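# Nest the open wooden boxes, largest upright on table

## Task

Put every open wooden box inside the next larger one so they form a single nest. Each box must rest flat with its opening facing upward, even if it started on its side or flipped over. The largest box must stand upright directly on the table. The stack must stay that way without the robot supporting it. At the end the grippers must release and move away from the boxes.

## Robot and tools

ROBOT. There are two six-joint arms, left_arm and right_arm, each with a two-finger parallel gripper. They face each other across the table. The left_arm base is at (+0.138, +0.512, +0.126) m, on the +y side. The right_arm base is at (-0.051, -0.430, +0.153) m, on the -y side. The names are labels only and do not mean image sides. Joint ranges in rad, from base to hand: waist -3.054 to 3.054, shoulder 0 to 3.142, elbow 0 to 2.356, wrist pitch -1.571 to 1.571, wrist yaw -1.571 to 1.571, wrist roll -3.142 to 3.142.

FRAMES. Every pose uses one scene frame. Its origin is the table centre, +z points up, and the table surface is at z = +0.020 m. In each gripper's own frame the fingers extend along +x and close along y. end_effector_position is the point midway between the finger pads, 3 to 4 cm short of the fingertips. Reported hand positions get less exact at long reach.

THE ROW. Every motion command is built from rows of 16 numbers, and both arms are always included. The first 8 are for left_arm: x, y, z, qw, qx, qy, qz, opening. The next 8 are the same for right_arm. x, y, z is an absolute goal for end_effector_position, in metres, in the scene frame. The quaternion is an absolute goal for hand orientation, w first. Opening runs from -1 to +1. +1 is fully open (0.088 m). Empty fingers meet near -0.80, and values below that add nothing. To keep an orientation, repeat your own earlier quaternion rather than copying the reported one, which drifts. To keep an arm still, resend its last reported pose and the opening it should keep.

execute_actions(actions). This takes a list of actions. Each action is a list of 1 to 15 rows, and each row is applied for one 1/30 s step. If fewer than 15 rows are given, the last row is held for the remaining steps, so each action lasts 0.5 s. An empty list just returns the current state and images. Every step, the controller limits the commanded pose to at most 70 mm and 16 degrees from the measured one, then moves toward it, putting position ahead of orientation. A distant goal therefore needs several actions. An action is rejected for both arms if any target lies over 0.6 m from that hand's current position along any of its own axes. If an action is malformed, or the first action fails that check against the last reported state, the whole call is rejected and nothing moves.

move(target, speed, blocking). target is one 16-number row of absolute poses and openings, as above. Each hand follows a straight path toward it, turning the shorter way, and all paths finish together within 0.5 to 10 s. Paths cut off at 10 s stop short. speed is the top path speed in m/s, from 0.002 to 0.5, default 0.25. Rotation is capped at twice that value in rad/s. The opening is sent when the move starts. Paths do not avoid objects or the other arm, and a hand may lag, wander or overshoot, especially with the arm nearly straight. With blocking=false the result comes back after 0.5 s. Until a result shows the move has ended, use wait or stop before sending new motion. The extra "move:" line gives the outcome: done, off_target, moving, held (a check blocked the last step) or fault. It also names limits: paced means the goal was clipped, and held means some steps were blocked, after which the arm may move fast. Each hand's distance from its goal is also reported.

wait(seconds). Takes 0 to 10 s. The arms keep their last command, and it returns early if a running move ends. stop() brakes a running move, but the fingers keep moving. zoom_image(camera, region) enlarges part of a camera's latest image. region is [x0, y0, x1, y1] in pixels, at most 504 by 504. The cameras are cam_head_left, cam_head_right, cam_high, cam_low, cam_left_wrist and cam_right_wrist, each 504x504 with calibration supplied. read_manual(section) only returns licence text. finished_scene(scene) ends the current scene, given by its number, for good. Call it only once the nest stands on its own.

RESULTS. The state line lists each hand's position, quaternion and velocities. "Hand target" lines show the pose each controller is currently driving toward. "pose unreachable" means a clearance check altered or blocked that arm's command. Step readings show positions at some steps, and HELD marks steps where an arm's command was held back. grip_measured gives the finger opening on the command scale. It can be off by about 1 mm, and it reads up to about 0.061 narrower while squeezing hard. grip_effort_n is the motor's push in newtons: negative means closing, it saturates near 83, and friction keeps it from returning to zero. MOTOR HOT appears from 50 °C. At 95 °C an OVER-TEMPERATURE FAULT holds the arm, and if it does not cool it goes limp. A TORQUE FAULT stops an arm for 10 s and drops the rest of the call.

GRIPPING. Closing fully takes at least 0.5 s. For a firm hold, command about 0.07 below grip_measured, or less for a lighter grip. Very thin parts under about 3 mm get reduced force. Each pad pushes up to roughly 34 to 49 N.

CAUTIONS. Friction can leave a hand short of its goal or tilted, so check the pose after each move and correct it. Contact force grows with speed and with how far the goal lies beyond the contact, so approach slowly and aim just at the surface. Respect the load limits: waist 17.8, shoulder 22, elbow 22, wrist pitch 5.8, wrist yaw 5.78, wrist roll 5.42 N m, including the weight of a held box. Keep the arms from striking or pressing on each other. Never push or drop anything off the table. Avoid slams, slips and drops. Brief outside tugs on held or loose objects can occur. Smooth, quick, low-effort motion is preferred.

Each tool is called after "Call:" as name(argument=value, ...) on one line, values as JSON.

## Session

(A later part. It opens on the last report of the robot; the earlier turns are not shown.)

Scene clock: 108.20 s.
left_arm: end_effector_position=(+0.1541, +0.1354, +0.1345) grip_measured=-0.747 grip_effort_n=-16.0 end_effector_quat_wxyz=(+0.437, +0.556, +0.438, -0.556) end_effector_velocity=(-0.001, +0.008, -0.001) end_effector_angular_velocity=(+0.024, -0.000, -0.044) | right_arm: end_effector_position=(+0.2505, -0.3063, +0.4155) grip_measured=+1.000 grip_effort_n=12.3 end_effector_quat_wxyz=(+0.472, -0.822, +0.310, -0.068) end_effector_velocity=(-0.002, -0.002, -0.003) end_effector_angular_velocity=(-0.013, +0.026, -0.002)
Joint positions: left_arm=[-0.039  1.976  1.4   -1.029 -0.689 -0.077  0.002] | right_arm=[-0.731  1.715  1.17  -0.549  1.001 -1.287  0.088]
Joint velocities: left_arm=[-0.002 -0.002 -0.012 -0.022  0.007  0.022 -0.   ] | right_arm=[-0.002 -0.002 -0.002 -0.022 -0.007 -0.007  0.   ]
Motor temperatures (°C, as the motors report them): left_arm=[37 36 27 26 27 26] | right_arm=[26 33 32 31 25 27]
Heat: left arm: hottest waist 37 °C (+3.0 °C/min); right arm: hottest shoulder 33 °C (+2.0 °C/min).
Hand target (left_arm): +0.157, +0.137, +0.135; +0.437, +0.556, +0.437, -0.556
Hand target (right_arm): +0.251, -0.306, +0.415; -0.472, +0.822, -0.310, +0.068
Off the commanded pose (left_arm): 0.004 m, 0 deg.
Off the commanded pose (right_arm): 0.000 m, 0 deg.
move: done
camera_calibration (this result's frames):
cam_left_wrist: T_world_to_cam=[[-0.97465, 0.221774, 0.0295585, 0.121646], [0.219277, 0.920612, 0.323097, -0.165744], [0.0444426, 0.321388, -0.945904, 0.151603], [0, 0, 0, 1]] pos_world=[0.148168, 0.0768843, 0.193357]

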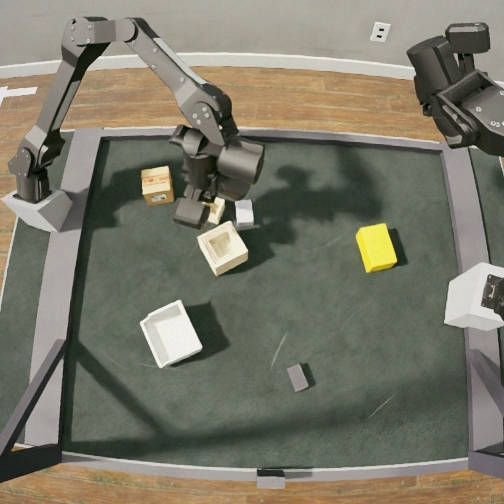

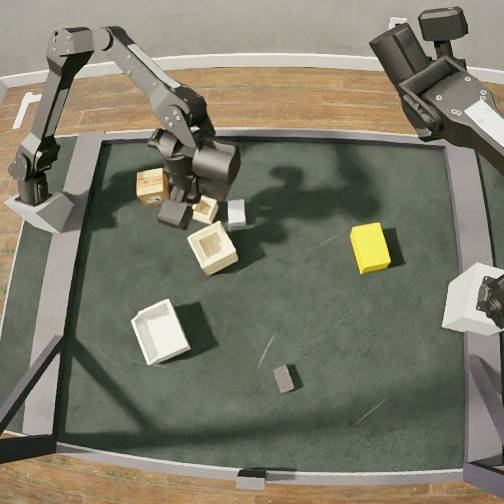

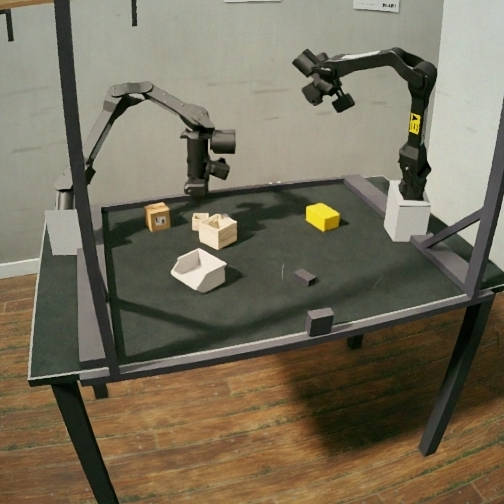

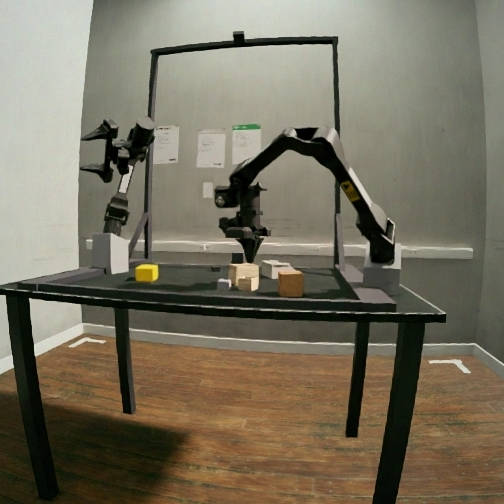

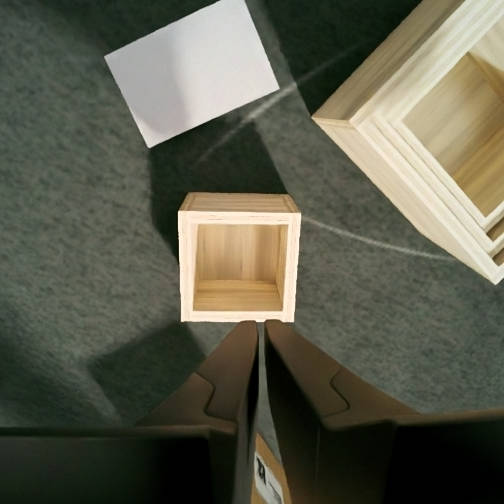

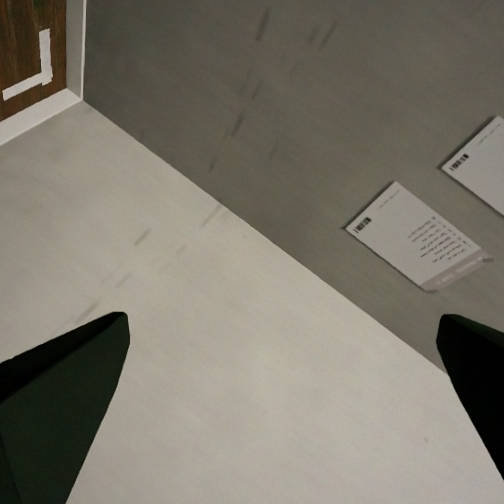

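Call:
move(target=[0.156,0.129,0.100,0.4373,0.5557,0.4373,-0.5557,-0.75,0.2505,-0.3063,0.4155,0.472,-0.822,0.310,-0.068,1.0], speed=0.06)

Scene clock: 109.57 s.
left_arm: end_effector_position=(+0.1585, +0.1248, +0.1072) grip_measured=-0.747 grip_effort_n=-16.0 end_effector_quat_wxyz=(+0.446, +0.546, +0.438, -0.558) end_effector_velocity=(+0.005, -0.001, -0.002) end_effector_angular_velocity=(-0.008, -0.036, +0.011) | right_arm: end_effector_position=(+0.2505, -0.3063, +0.4155) grip_measured=+1.000 grip_effort_n=11.9 end_effector_quat_wxyz=(+0.472, -0.822, +0.310, -0.068) end_effector_velocity=(-0.001, -0.001, -0.001) end_effector_angular_velocity=(-0.005, +0.014, +0.002)
Joint positions: left_arm=[ 0.024  2.     1.363 -0.889 -0.689  0.005  0.002] | right_arm=[-0.731  1.715  1.17  -0.549  1.001 -1.287  0.088]
Joint velocities: left_arm=[ 0.002  0.002 -0.002  0.007 -0.037 -0.007 -0.   ] | right_arm=[-0.002 -0.002 -0.002 -0.007 -0.007 -0.007  0.   ]
Motor temperatures (°C, as the motors report them): left_arm=[37 36 27 26 27 26] | right_arm=[26 33 32 31 25 27]
Heat: left arm: hottest waist 37 °C (+3.0 °C/min); right arm: hottest shoulder 33 °C (+2.0 °C/min).
Hand target (left_arm): +0.156, +0.129, +0.100; +0.437, +0.556, +0.437, -0.556
Hand target (right_arm): +0.251, -0.306, +0.415; -0.472, +0.822, -0.310, +0.068
Off the commanded pose (left_arm): 0.009 m, 1 deg.
Off the commanded pose (right_arm): 0.000 m, 0 deg.
move: off_target (left_arm)
camera_calibration (this result's frames):
cam_left_wrist: T_world_to_cam=[[-0.978022, 0.206272, 0.0304068, 0.131443], [0.205687, 0.930631, 0.302685, -0.145043], [0.0341378, 0.302287, -0.952606, 0.13367], [0, 0, 0, 1]] pos_world=[0.153824, 0.0674616, 0.16724]

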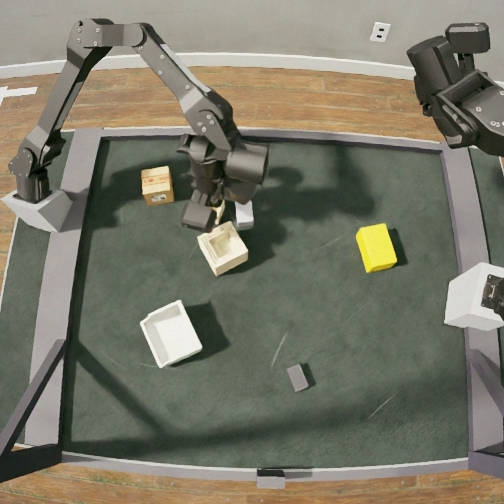

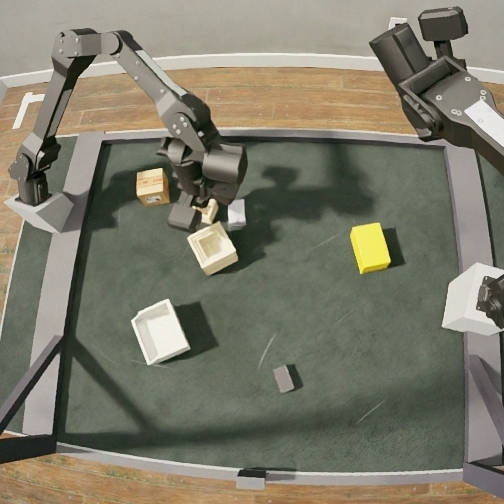

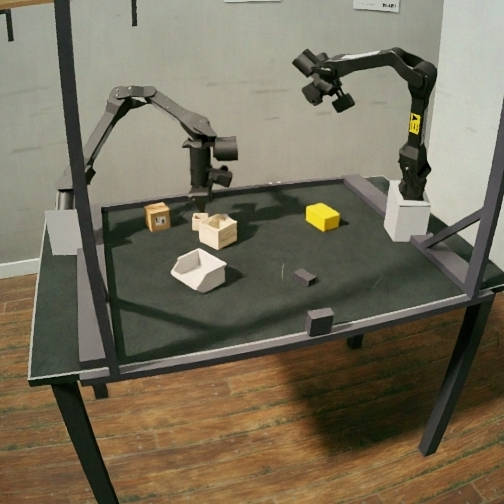

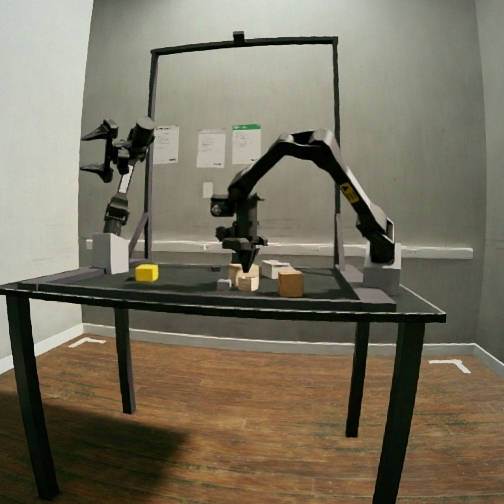

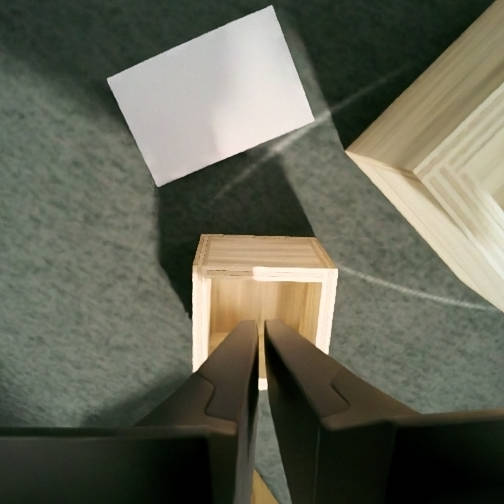

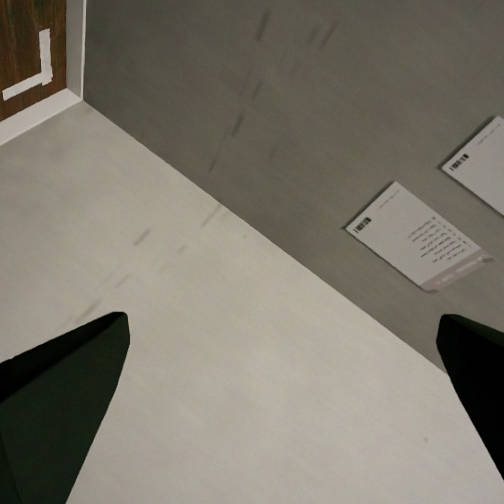

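Call:
move(target=[0.154,0.133,0.086,0.4373,0.5557,0.4373,-0.5557,-0.75,0.2505,-0.3063,0.4155,0.472,-0.822,0.310,-0.068,1.0], speed=0.03)

Scene clock: 110.90 s.
left_arm: end_effector_position=(+0.1565, +0.1284, +0.0930) grip_measured=-0.747 grip_effort_n=-16.0 end_effector_quat_wxyz=(+0.446, +0.546, +0.438, -0.558) end_effector_velocity=(+0.001, +0.002, +0.001) end_effector_angular_velocity=(+0.001, -0.022, -0.006) | right_arm: end_effector_position=(+0.2505, -0.3063, +0.4155) grip_measured=+1.000 grip_effort_n=12.3 end_effector_quat_wxyz=(+0.472, -0.822, +0.310, -0.068) end_effector_velocity=(-0.002, -0.002, -0.003) end_effector_angular_velocity=(-0.013, +0.026, -0.002)
Joint positions: left_arm=[ 0.043  2.006  1.317 -0.82  -0.689  0.03   0.002] | right_arm=[-0.731  1.715  1.17  -0.549  1.001 -1.287  0.088]
Joint velocities: left_arm=[-0.007  0.002 -0.002 -0.007 -0.022 -0.007  0.   ] | right_arm=[-0.002 -0.002 -0.002 -0.022 -0.007 -0.007  0.   ]
Motor temperatures (°C, as the motors report them): left_arm=[37 35 27 26 27 26] | right_arm=[26 33 32 31 25 27]
Heat: left arm: hottest waist 37 °C (+3.0 °C/min); right arm: hottest shoulder 33 °C (+2.0 °C/min).
Hand target (left_arm): +0.154, +0.133, +0.086; +0.437, +0.556, +0.437, -0.556
Hand target (right_arm): +0.251, -0.306, +0.415; -0.472, +0.822, -0.310, +0.068
Off the commanded pose (left_arm): 0.009 m, 1 deg.
Off the commanded pose (right_arm): 0.000 m, 0 deg.
move: off_target (left_arm)
camera_calibration (this result's frames):
cam_left_wrist: T_world_to_cam=[[-0.978041, 0.206326, 0.0294077, 0.12929], [0.205444, 0.930747, 0.302494, -0.143643], [0.0350412, 0.301893, -0.952698, 0.119093], [0, 0, 0, 1]] pos_world=[0.151788, 0.0710659, 0.153108]

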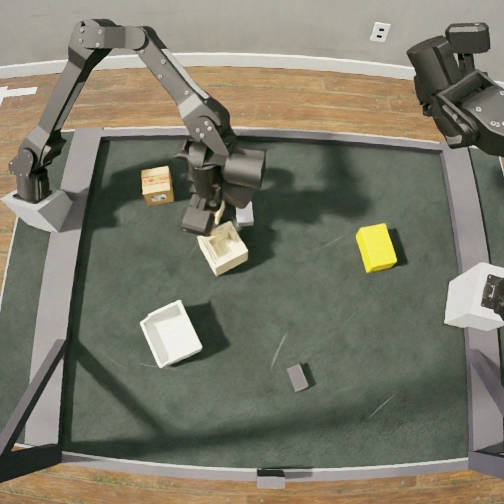

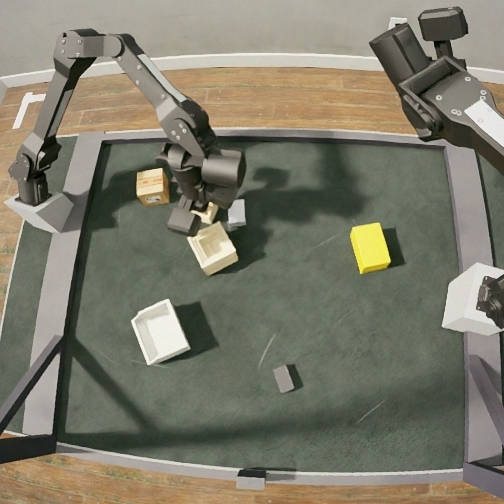

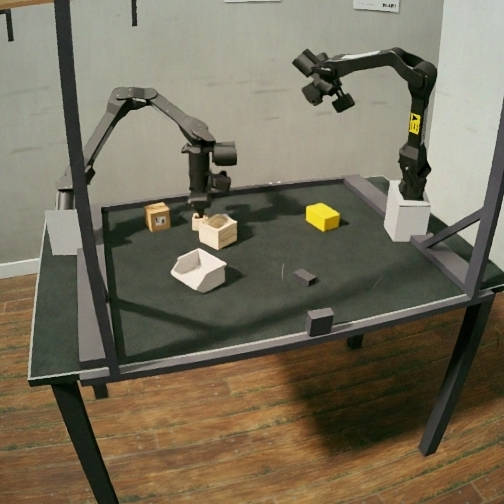

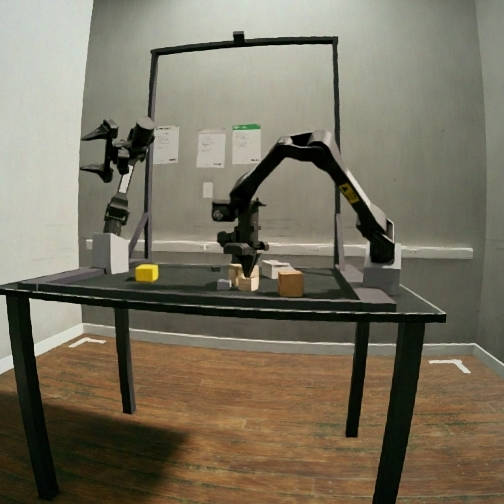

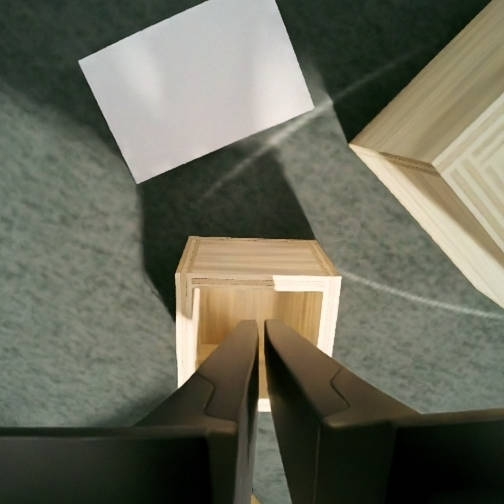

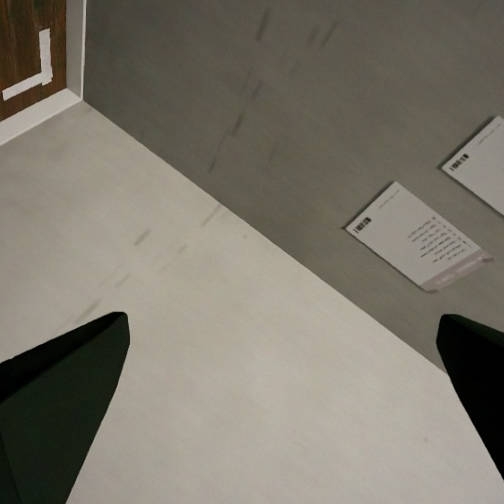

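Call:
move(target=[0.154,0.133,0.071,0.4373,0.5557,0.4373,-0.5557,-0.75,0.2505,-0.3063,0.4155,0.472,-0.822,0.310,-0.068,1.0], speed=0.03)

Scene clock: 112.07 s.
left_arm: end_effector_position=(+0.1567, +0.1282, +0.0779) grip_measured=-0.747 grip_effort_n=-15.6 end_effector_quat_wxyz=(+0.447, +0.547, +0.437, -0.557) end_effector_velocity=(+0.001, -0.000, +0.001) end_effector_angular_velocity=(-0.008, -0.006, -0.004) | right_arm: end_effector_position=(+0.2505, -0.3063, +0.4155) grip_measured=+1.000 grip_effort_n=12.3 end_effector_quat_wxyz=(+0.472, -0.822, +0.310, -0.068) end_effector_velocity=(-0.001, +0.001, -0.000) end_effector_angular_velocity=(-0.004, +0.010, +0.008)
Joint positions: left_arm=[ 0.069  2.024  1.292 -0.756 -0.689  0.063  0.002] | right_arm=[-0.731  1.715  1.17  -0.549  1.001 -1.287  0.088]
Joint velocities: left_arm=[-0.002 -0.007 -0.007  0.007 -0.007  0.007 -0.   ] | right_arm=[ 0.002 -0.002  0.002 -0.007 -0.007 -0.007  0.   ]
Motor temperatures (°C, as the motors report them): left_arm=[37 35 27 26 27 26] | right_arm=[26 33 32 31 25 27]
Heat: left arm: hottest waist 37 °C (+3.0 °C/min); right arm: hottest shoulder 33 °C (+2.0 °C/min).
Hand target (left_arm): +0.154, +0.133, +0.071; +0.437, +0.556, +0.437, -0.556
Hand target (right_arm): +0.251, -0.306, +0.415; -0.472, +0.822, -0.310, +0.068
Off the commanded pose (left_arm): 0.009 m, 1 deg.
Off the commanded pose (right_arm): 0.000 m, 0 deg.
move: off_target (left_arm)
camera_calibration (this result's frames):
cam_left_wrist: T_world_to_cam=[[-0.97816, 0.206023, 0.0275313, 0.130191], [0.204581, 0.930854, 0.302751, -0.138781], [0.0367462, 0.301772, -0.952672, 0.104555], [0, 0, 0, 1]] pos_world=[0.151897, 0.0708109, 0.138039]

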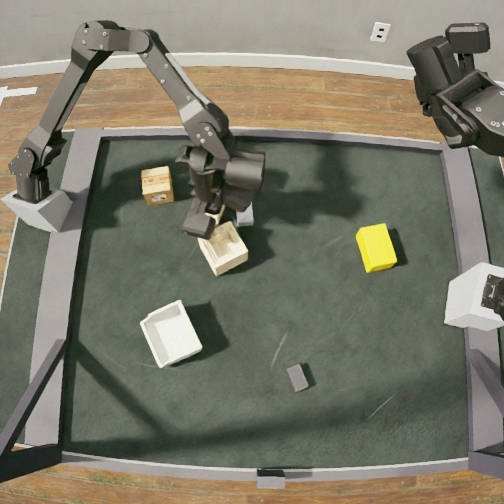

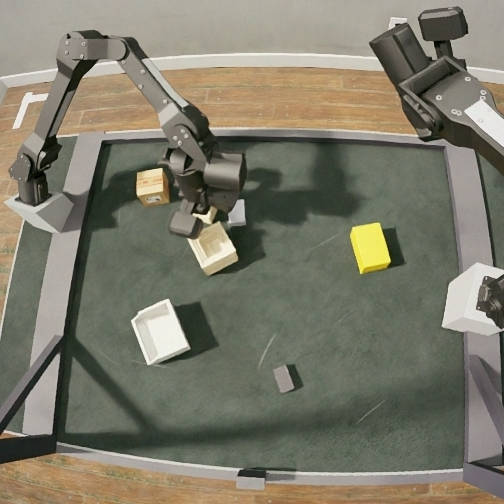

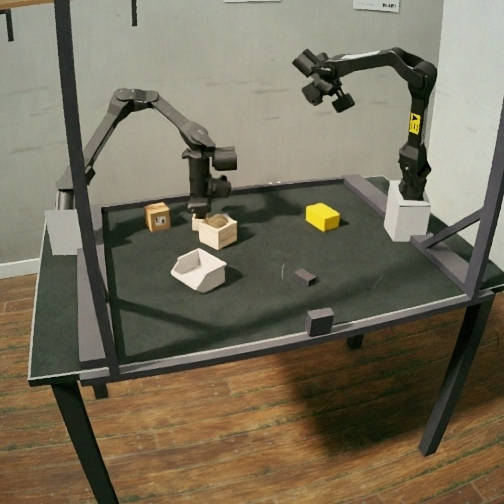

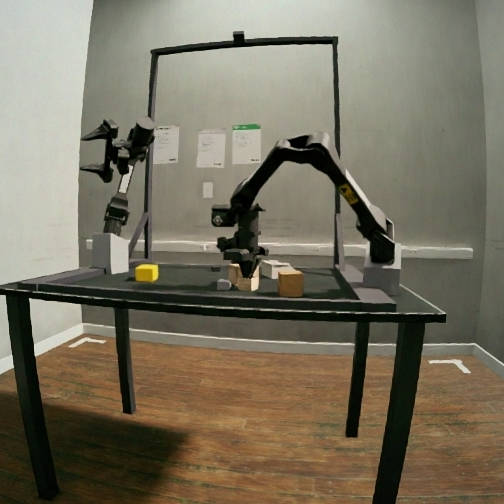

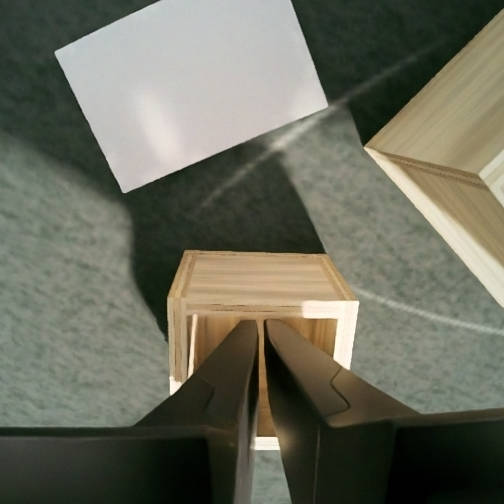

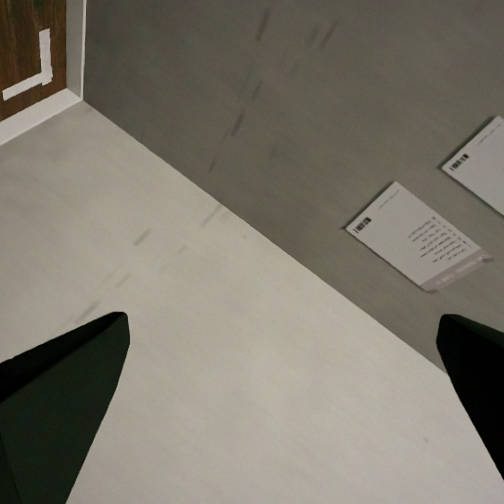

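Call:
execute_actions(actions=[])

Scene clock: 112.57 s.
left_arm: end_effector_position=(+0.1567, +0.1281, +0.0779) grip_measured=-0.747 grip_effort_n=-16.0 end_effector_quat_wxyz=(+0.447, +0.547, +0.437, -0.557) end_effector_velocity=(-0.001, +0.001, +0.002) end_effector_angular_velocity=(-0.000, -0.007, -0.017) | right_arm: end_effector_position=(+0.2505, -0.3063, +0.4155) grip_measured=+1.000 grip_effort_n=11.9 end_effector_quat_wxyz=(+0.472, -0.822, +0.310, -0.068) end_effector_velocity=(-0.001, -0.002, +0.002) end_effector_angular_velocity=(-0.010, +0.002, -0.006)
Joint positions: left_arm=[ 0.069  2.024  1.292 -0.756 -0.689  0.064  0.002] | right_arm=[-0.731  1.715  1.17  -0.549  1.001 -1.287  0.088]
Joint velocities: left_arm=[-0.007 -0.002 -0.002 -0.007 -0.007  0.007 -0.   ] | right_arm=[-0.002 -0.002  0.002 -0.007  0.007 -0.007  0.   ]
Motor temperatures (°C, as the motors report them): left_arm=[37 35 27 26 27 26] | right_arm=[26 33 32 31 25 27]
Heat: left arm: hottest waist 37 °C (+3.0 °C/min); right arm: hottest shoulder 33 °C (+2.0 °C/min).
Hand target (left_arm): +0.154, +0.133, +0.071; +0.437, +0.556, +0.437, -0.556
Hand target (right_arm): +0.251, -0.306, +0.415; -0.472, +0.822, -0.310, +0.068
Off the commanded pose (left_arm): 0.009 m, 1 deg.
Off the commanded pose (right_arm): 0.000 m, 0 deg.
camera_calibration (this result's frames):
cam_left_wrist: T_world_to_cam=[[-0.97813, 0.206167, 0.0275136, 0.130172], [0.204723, 0.930913, 0.302471, -0.138723], [0.0367468, 0.301489, -0.952761, 0.104621], [0, 0, 0, 1]] pos_world=[0.151881, 0.0707598, 0.138057]

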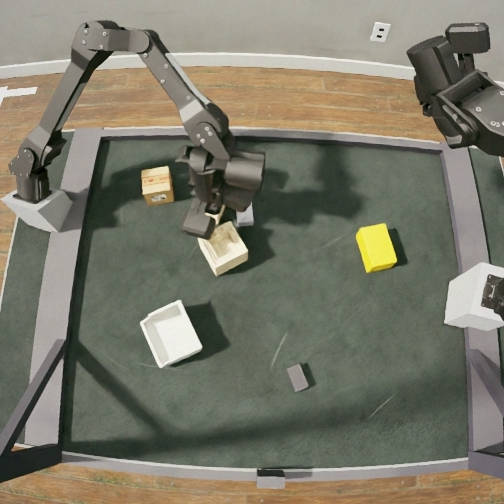

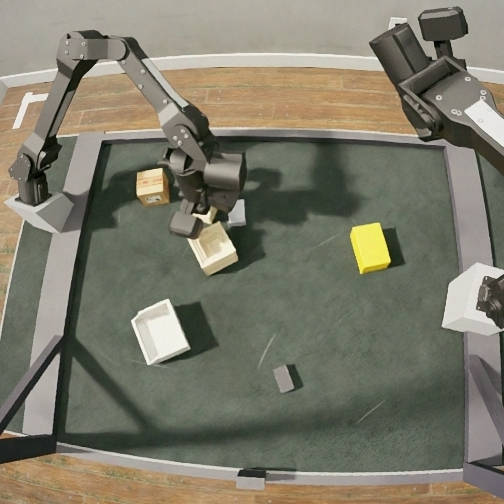

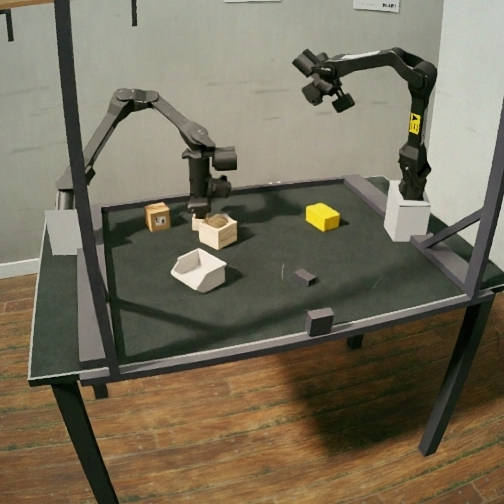

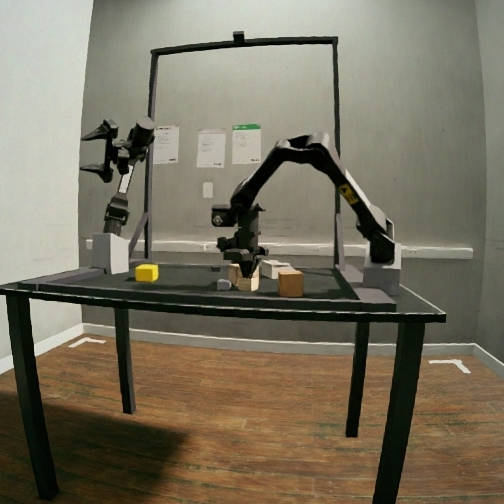

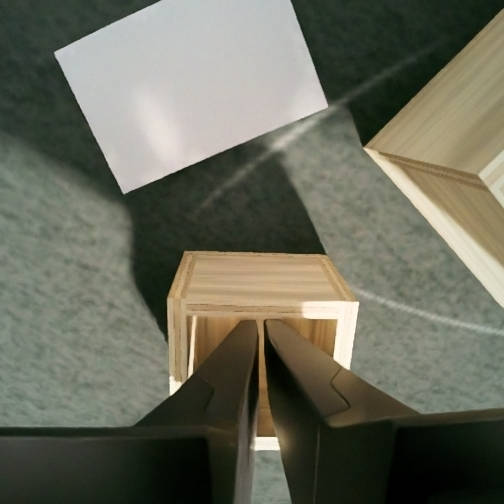

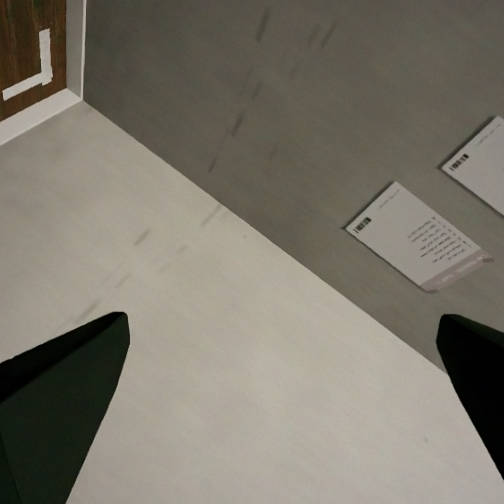

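Call:
move(target=[0.154,0.133,0.071,0.4373,0.5557,0.4373,-0.5557,-0.3,0.2505,-0.3063,0.4155,0.472,-0.822,0.310,-0.068,1.0], speed=0.05)

Scene clock: 113.33 s.
left_arm: end_effector_position=(+0.1568, +0.1280, +0.0778) grip_measured=-0.397 grip_effort_n=83.0 end_effector_quat_wxyz=(+0.447, +0.547, +0.437, -0.557) end_effector_velocity=(+0.003, +0.001, +0.001) end_effector_angular_velocity=(+0.002, -0.008, +0.008) | right_arm: end_effector_position=(+0.2505, -0.3063, +0.4155) grip_measured=+1.000 grip_effort_n=12.3 end_effector_quat_wxyz=(+0.472, -0.822, +0.310, -0.068) end_effector_velocity=(+0.000, +0.002, -0.000) end_effector_angular_velocity=(+0.001, +0.003, +0.010)
Joint positions: left_arm=[ 0.069  2.024  1.292 -0.755 -0.689  0.064  0.02 ] | right_arm=[-0.731  1.715  1.17  -0.549  1.001 -1.287  0.088]
Joint velocities: left_arm=[ 0.002 -0.007 -0.002 -0.007 -0.007 -0.007  0.   ] | right_arm=[ 0.002 -0.002 -0.002  0.007 -0.007 -0.007  0.   ]
Motor temperatures (°C, as the motors report them): left_arm=[37 35 27 26 27 26] | right_arm=[26 33 32 31 25 27]
Heat: left arm: hottest waist 37 °C (+3.0 °C/min); right arm: hottest shoulder 33 °C (+2.0 °C/min).
Hand target (left_arm): +0.154, +0.133, +0.071; +0.437, +0.556, +0.437, -0.556
Hand target (right_arm): +0.251, -0.306, +0.415; -0.472, +0.822, -0.310, +0.068
Off the commanded pose (left_arm): 0.009 m, 2 deg.
Off the commanded pose (right_arm): 0.000 m, 0 deg.
move: off_target (left_arm)
camera_calibration (this result's frames):
cam_left_wrist: T_world_to_cam=[[-0.978162, 0.206017, 0.0274824, 0.130315], [0.204573, 0.930962, 0.302423, -0.138648], [0.0367191, 0.301441, -0.952778, 0.104561], [0, 0, 0, 1]] pos_world=[0.151993, 0.0707099, 0.137973]

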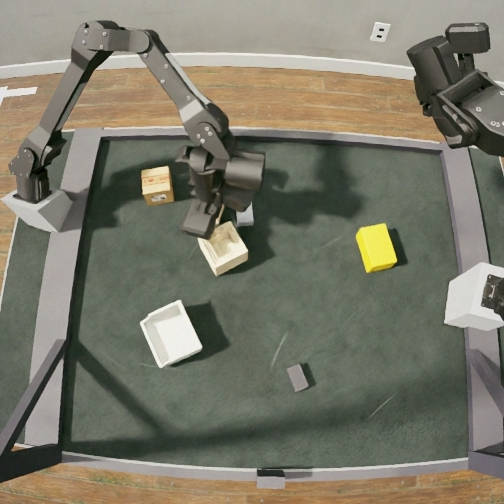

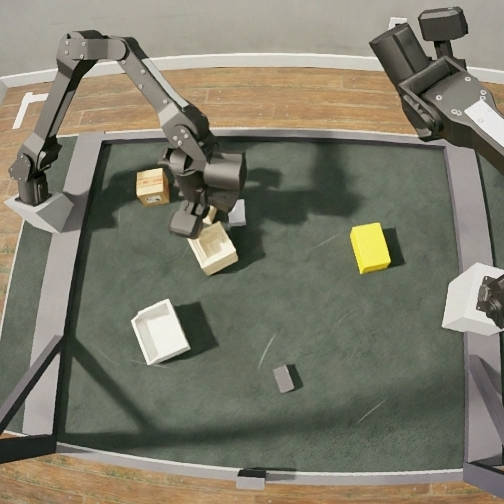

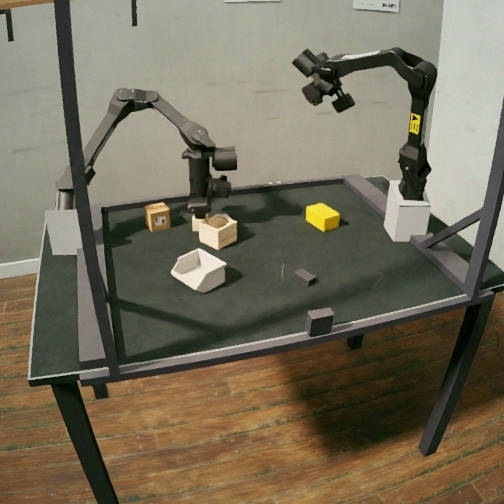

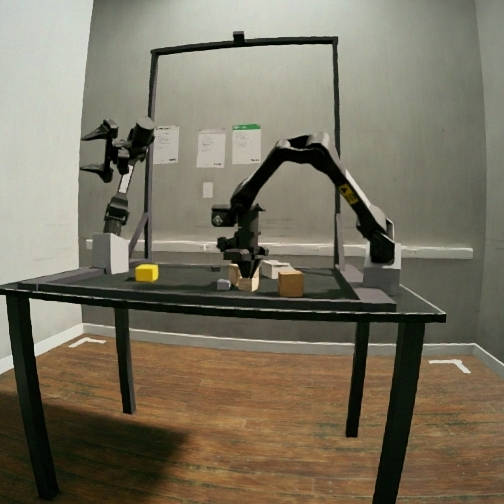

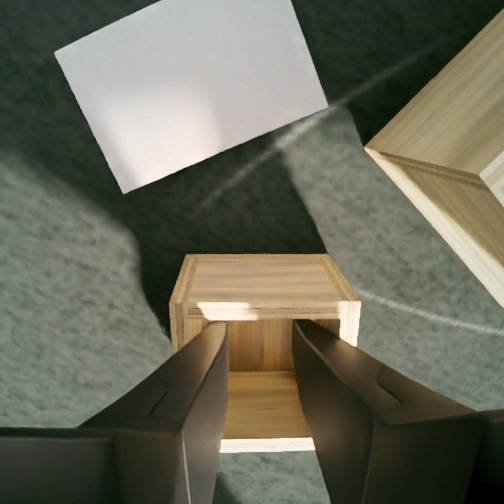

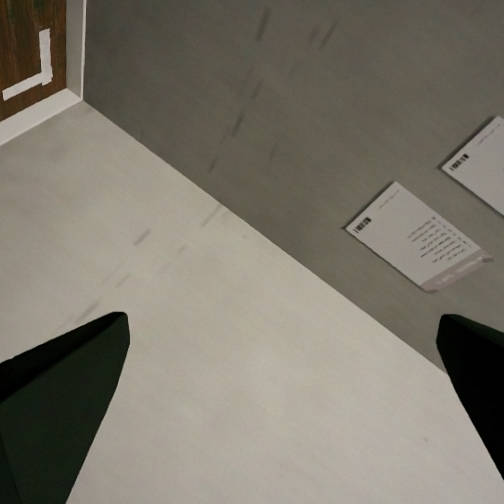

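Call:
move(target=[0.155,0.130,0.16,0.4373,0.5557,0.4373,-0.5557,-0.3,0.2505,-0.3063,0.4155,0.472,-0.822,0.310,-0.068,1.0], speed=0.1)

Call:
move(target=[0.067,0.106,0.152,0.6184,0.3428,0.6184,-0.3428,-0.3,0.2505,-0.3063,0.4155,0.472,-0.822,0.310,-0.068,1.0], speed=0.12)

Scene clock: 114.67 s.
left_arm: end_effector_position=(+0.1532, +0.1328, +0.1551) grip_measured=-0.397 grip_effort_n=83.0 end_effector_quat_wxyz=(+0.431, +0.563, +0.435, -0.555) end_effector_velocity=(+0.000, +0.003, +0.002) end_effector_angular_velocity=(+0.009, -0.012, -0.012) | right_arm: end_effector_position=(+0.2505, -0.3063, +0.4155) grip_measured=+1.000 grip_effort_n=12.3 end_effector_quat_wxyz=(+0.472, -0.822, +0.310, -0.068) end_effector_velocity=(+0.002, -0.000, -0.001) end_effector_angular_velocity=(+0.012, +0.010, +0.010)
Joint positions: left_arm=[-0.076  1.989  1.482 -1.144 -0.689 -0.12   0.02 ] | right_arm=[-0.731  1.715  1.17  -0.549  1.001 -1.287  0.088]
Joint velocities: left_arm=[-0.007  0.002  0.002 -0.022 -0.007 -0.007  0.   ] | right_arm=[-0.007 -0.002 -0.002  0.007 -0.022 -0.007  0.   ]
Motor temperatures (°C, as the motors report them): left_arm=[37 35 27 26 27 26] | right_arm=[26 33 32 31 26 27]
Heat: left arm: hottest waist 37 °C (+3.0 °C/min); right arm: hottest shoulder 33 °C (+2.0 °C/min).
Hand target (left_arm): +0.155, +0.130, +0.160; +0.437, +0.556, +0.437, -0.556
Hand target (right_arm): +0.251, -0.306, +0.415; -0.472, +0.822, -0.310, +0.068
Off the commanded pose (left_arm): 0.006 m, 1 deg.
Off the commanded pose (right_arm): 0.000 m, 0 deg.
move: done
camera_calibration (this result's frames):
cam_left_wrist: T_world_to_cam=[[-0.971417, 0.236008, 0.025488, 0.119001], [0.230796, 0.913898, 0.333951, -0.172329], [0.0555215, 0.330288, -0.942246, 0.168535], [0, 0, 0, 1]] pos_world=[0.146015, 0.0737413, 0.213318]

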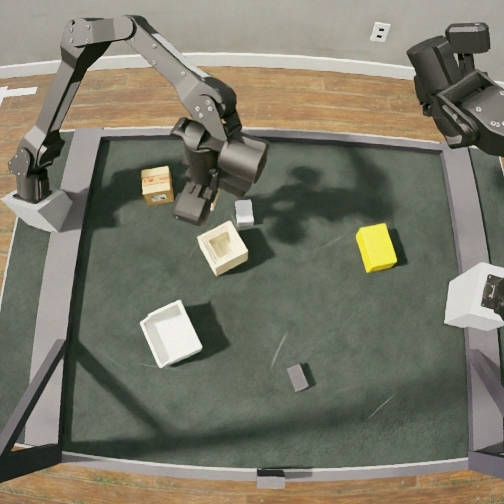

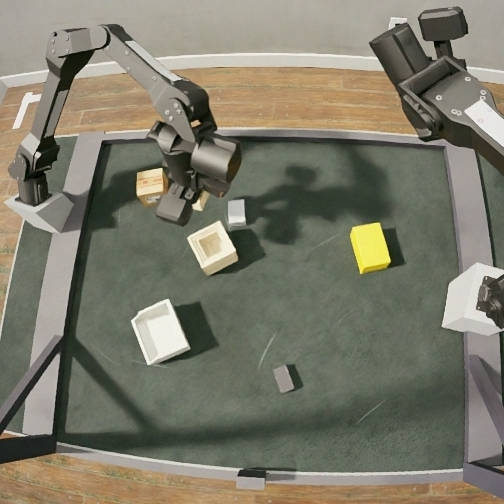

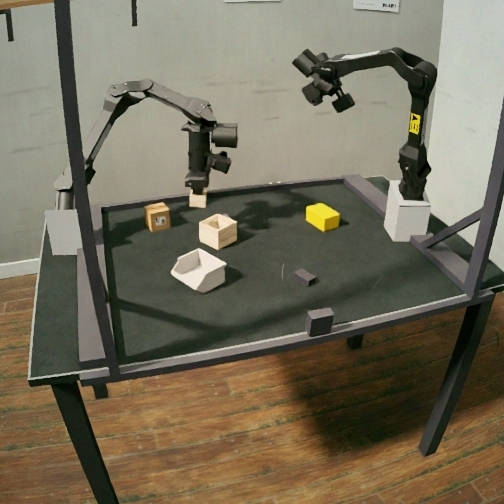

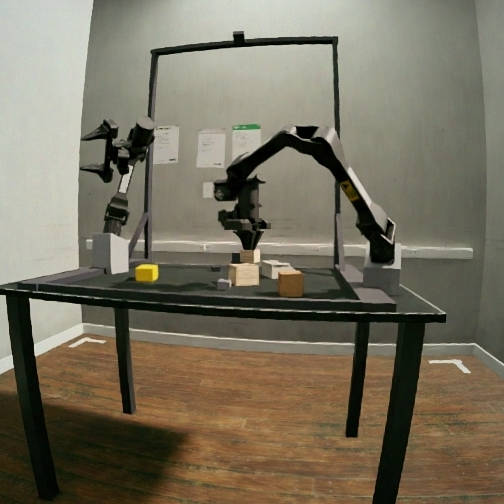

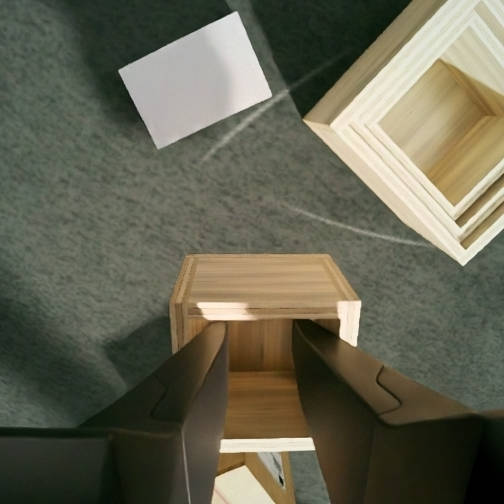

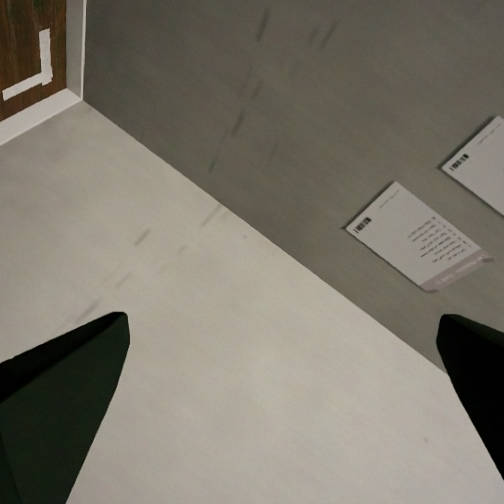

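Scene clock: 118.37 s.
left_arm: end_effector_position=(+0.0715, +0.1053, +0.1544) grip_measured=-0.397 grip_effort_n=83.0 end_effector_quat_wxyz=(+0.619, +0.341, +0.618, -0.345) end_effector_velocity=(-0.002, -0.001, +0.004) end_effector_angular_velocity=(+0.004, +0.023, +0.025) | right_arm: end_effector_position=(+0.2505, -0.3063, +0.4155) grip_measured=+1.000 grip_effort_n=11.9 end_effector_quat_wxyz=(+0.472, -0.822, +0.310, -0.068) end_effector_velocity=(+0.000, -0.001, +0.003) end_effector_angular_velocity=(-0.003, -0.010, -0.003)
Joint positions: left_arm=[-0.199  2.257  1.709 -1.178 -0.677 -1.073  0.02 ] | right_arm=[-0.731  1.715  1.17  -0.549  1.001 -1.287  0.088]
Joint velocities: left_arm=[-0.002 -0.002  0.012 -0.007  0.022 -0.022 -0.   ] | right_arm=[-0.002 -0.002  0.002  0.007  0.007 -0.007  0.   ]
Motor temperatures (°C, as the motors report them): left_arm=[37 35 27 26 27 26] | right_arm=[26 33 32 31 26 27]
Heat: left arm: hottest waist 37 °C (+3.0 °C/min); right arm: hottest shoulder 33 °C (+1.0 °C/min).
Hand target (left_arm): +0.067, +0.105, +0.152; +0.618, +0.343, +0.618, -0.343
Hand target (right_arm): +0.251, -0.306, +0.415; -0.472, +0.822, -0.310, +0.068
Off the commanded pose (left_arm): 0.005 m, 0 deg.
Off the commanded pose (right_arm): 0.000 m, 0 deg.
move: done
camera_calibration (this result's frames):
cam_left_wrist: T_world_to_cam=[[-0.840289, -0.541173, 0.0323378, 0.117495], [-0.504847, 0.802837, 0.317146, -0.0612411], [-0.197593, 0.250169, -0.947825, 0.208871], [0, 0, 0, 1]] pos_world=[0.109084, 0.0604988, 0.213596]

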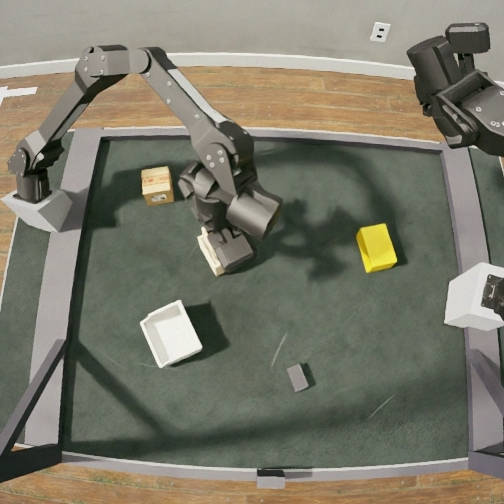

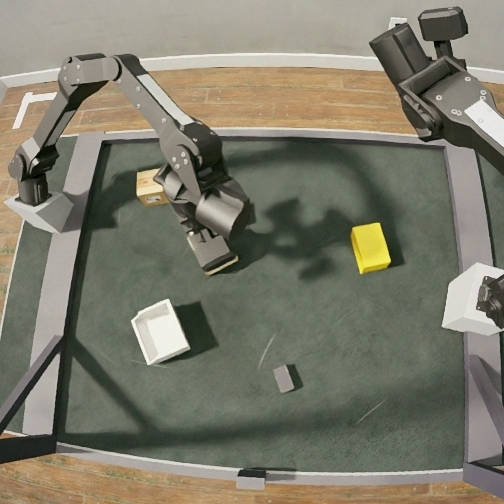

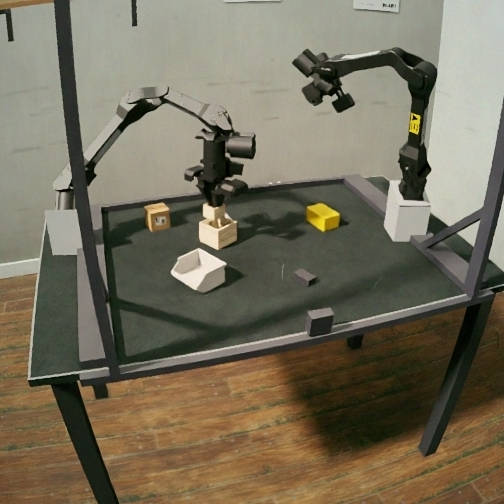

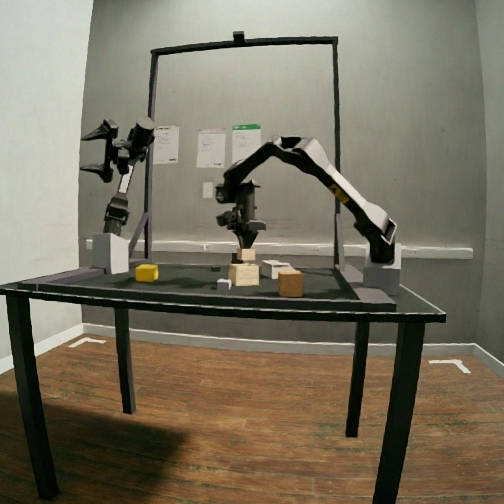

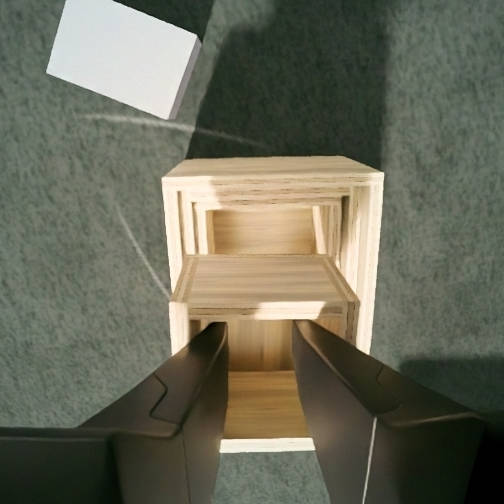

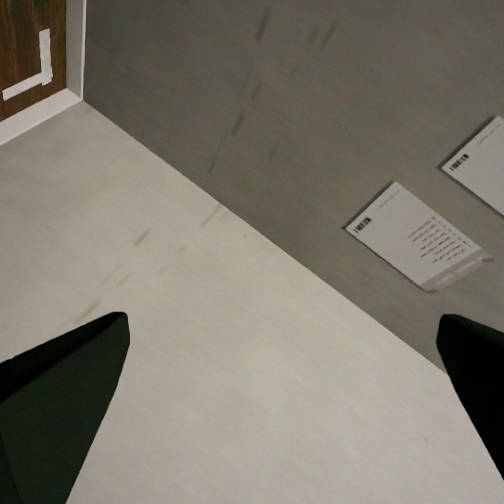

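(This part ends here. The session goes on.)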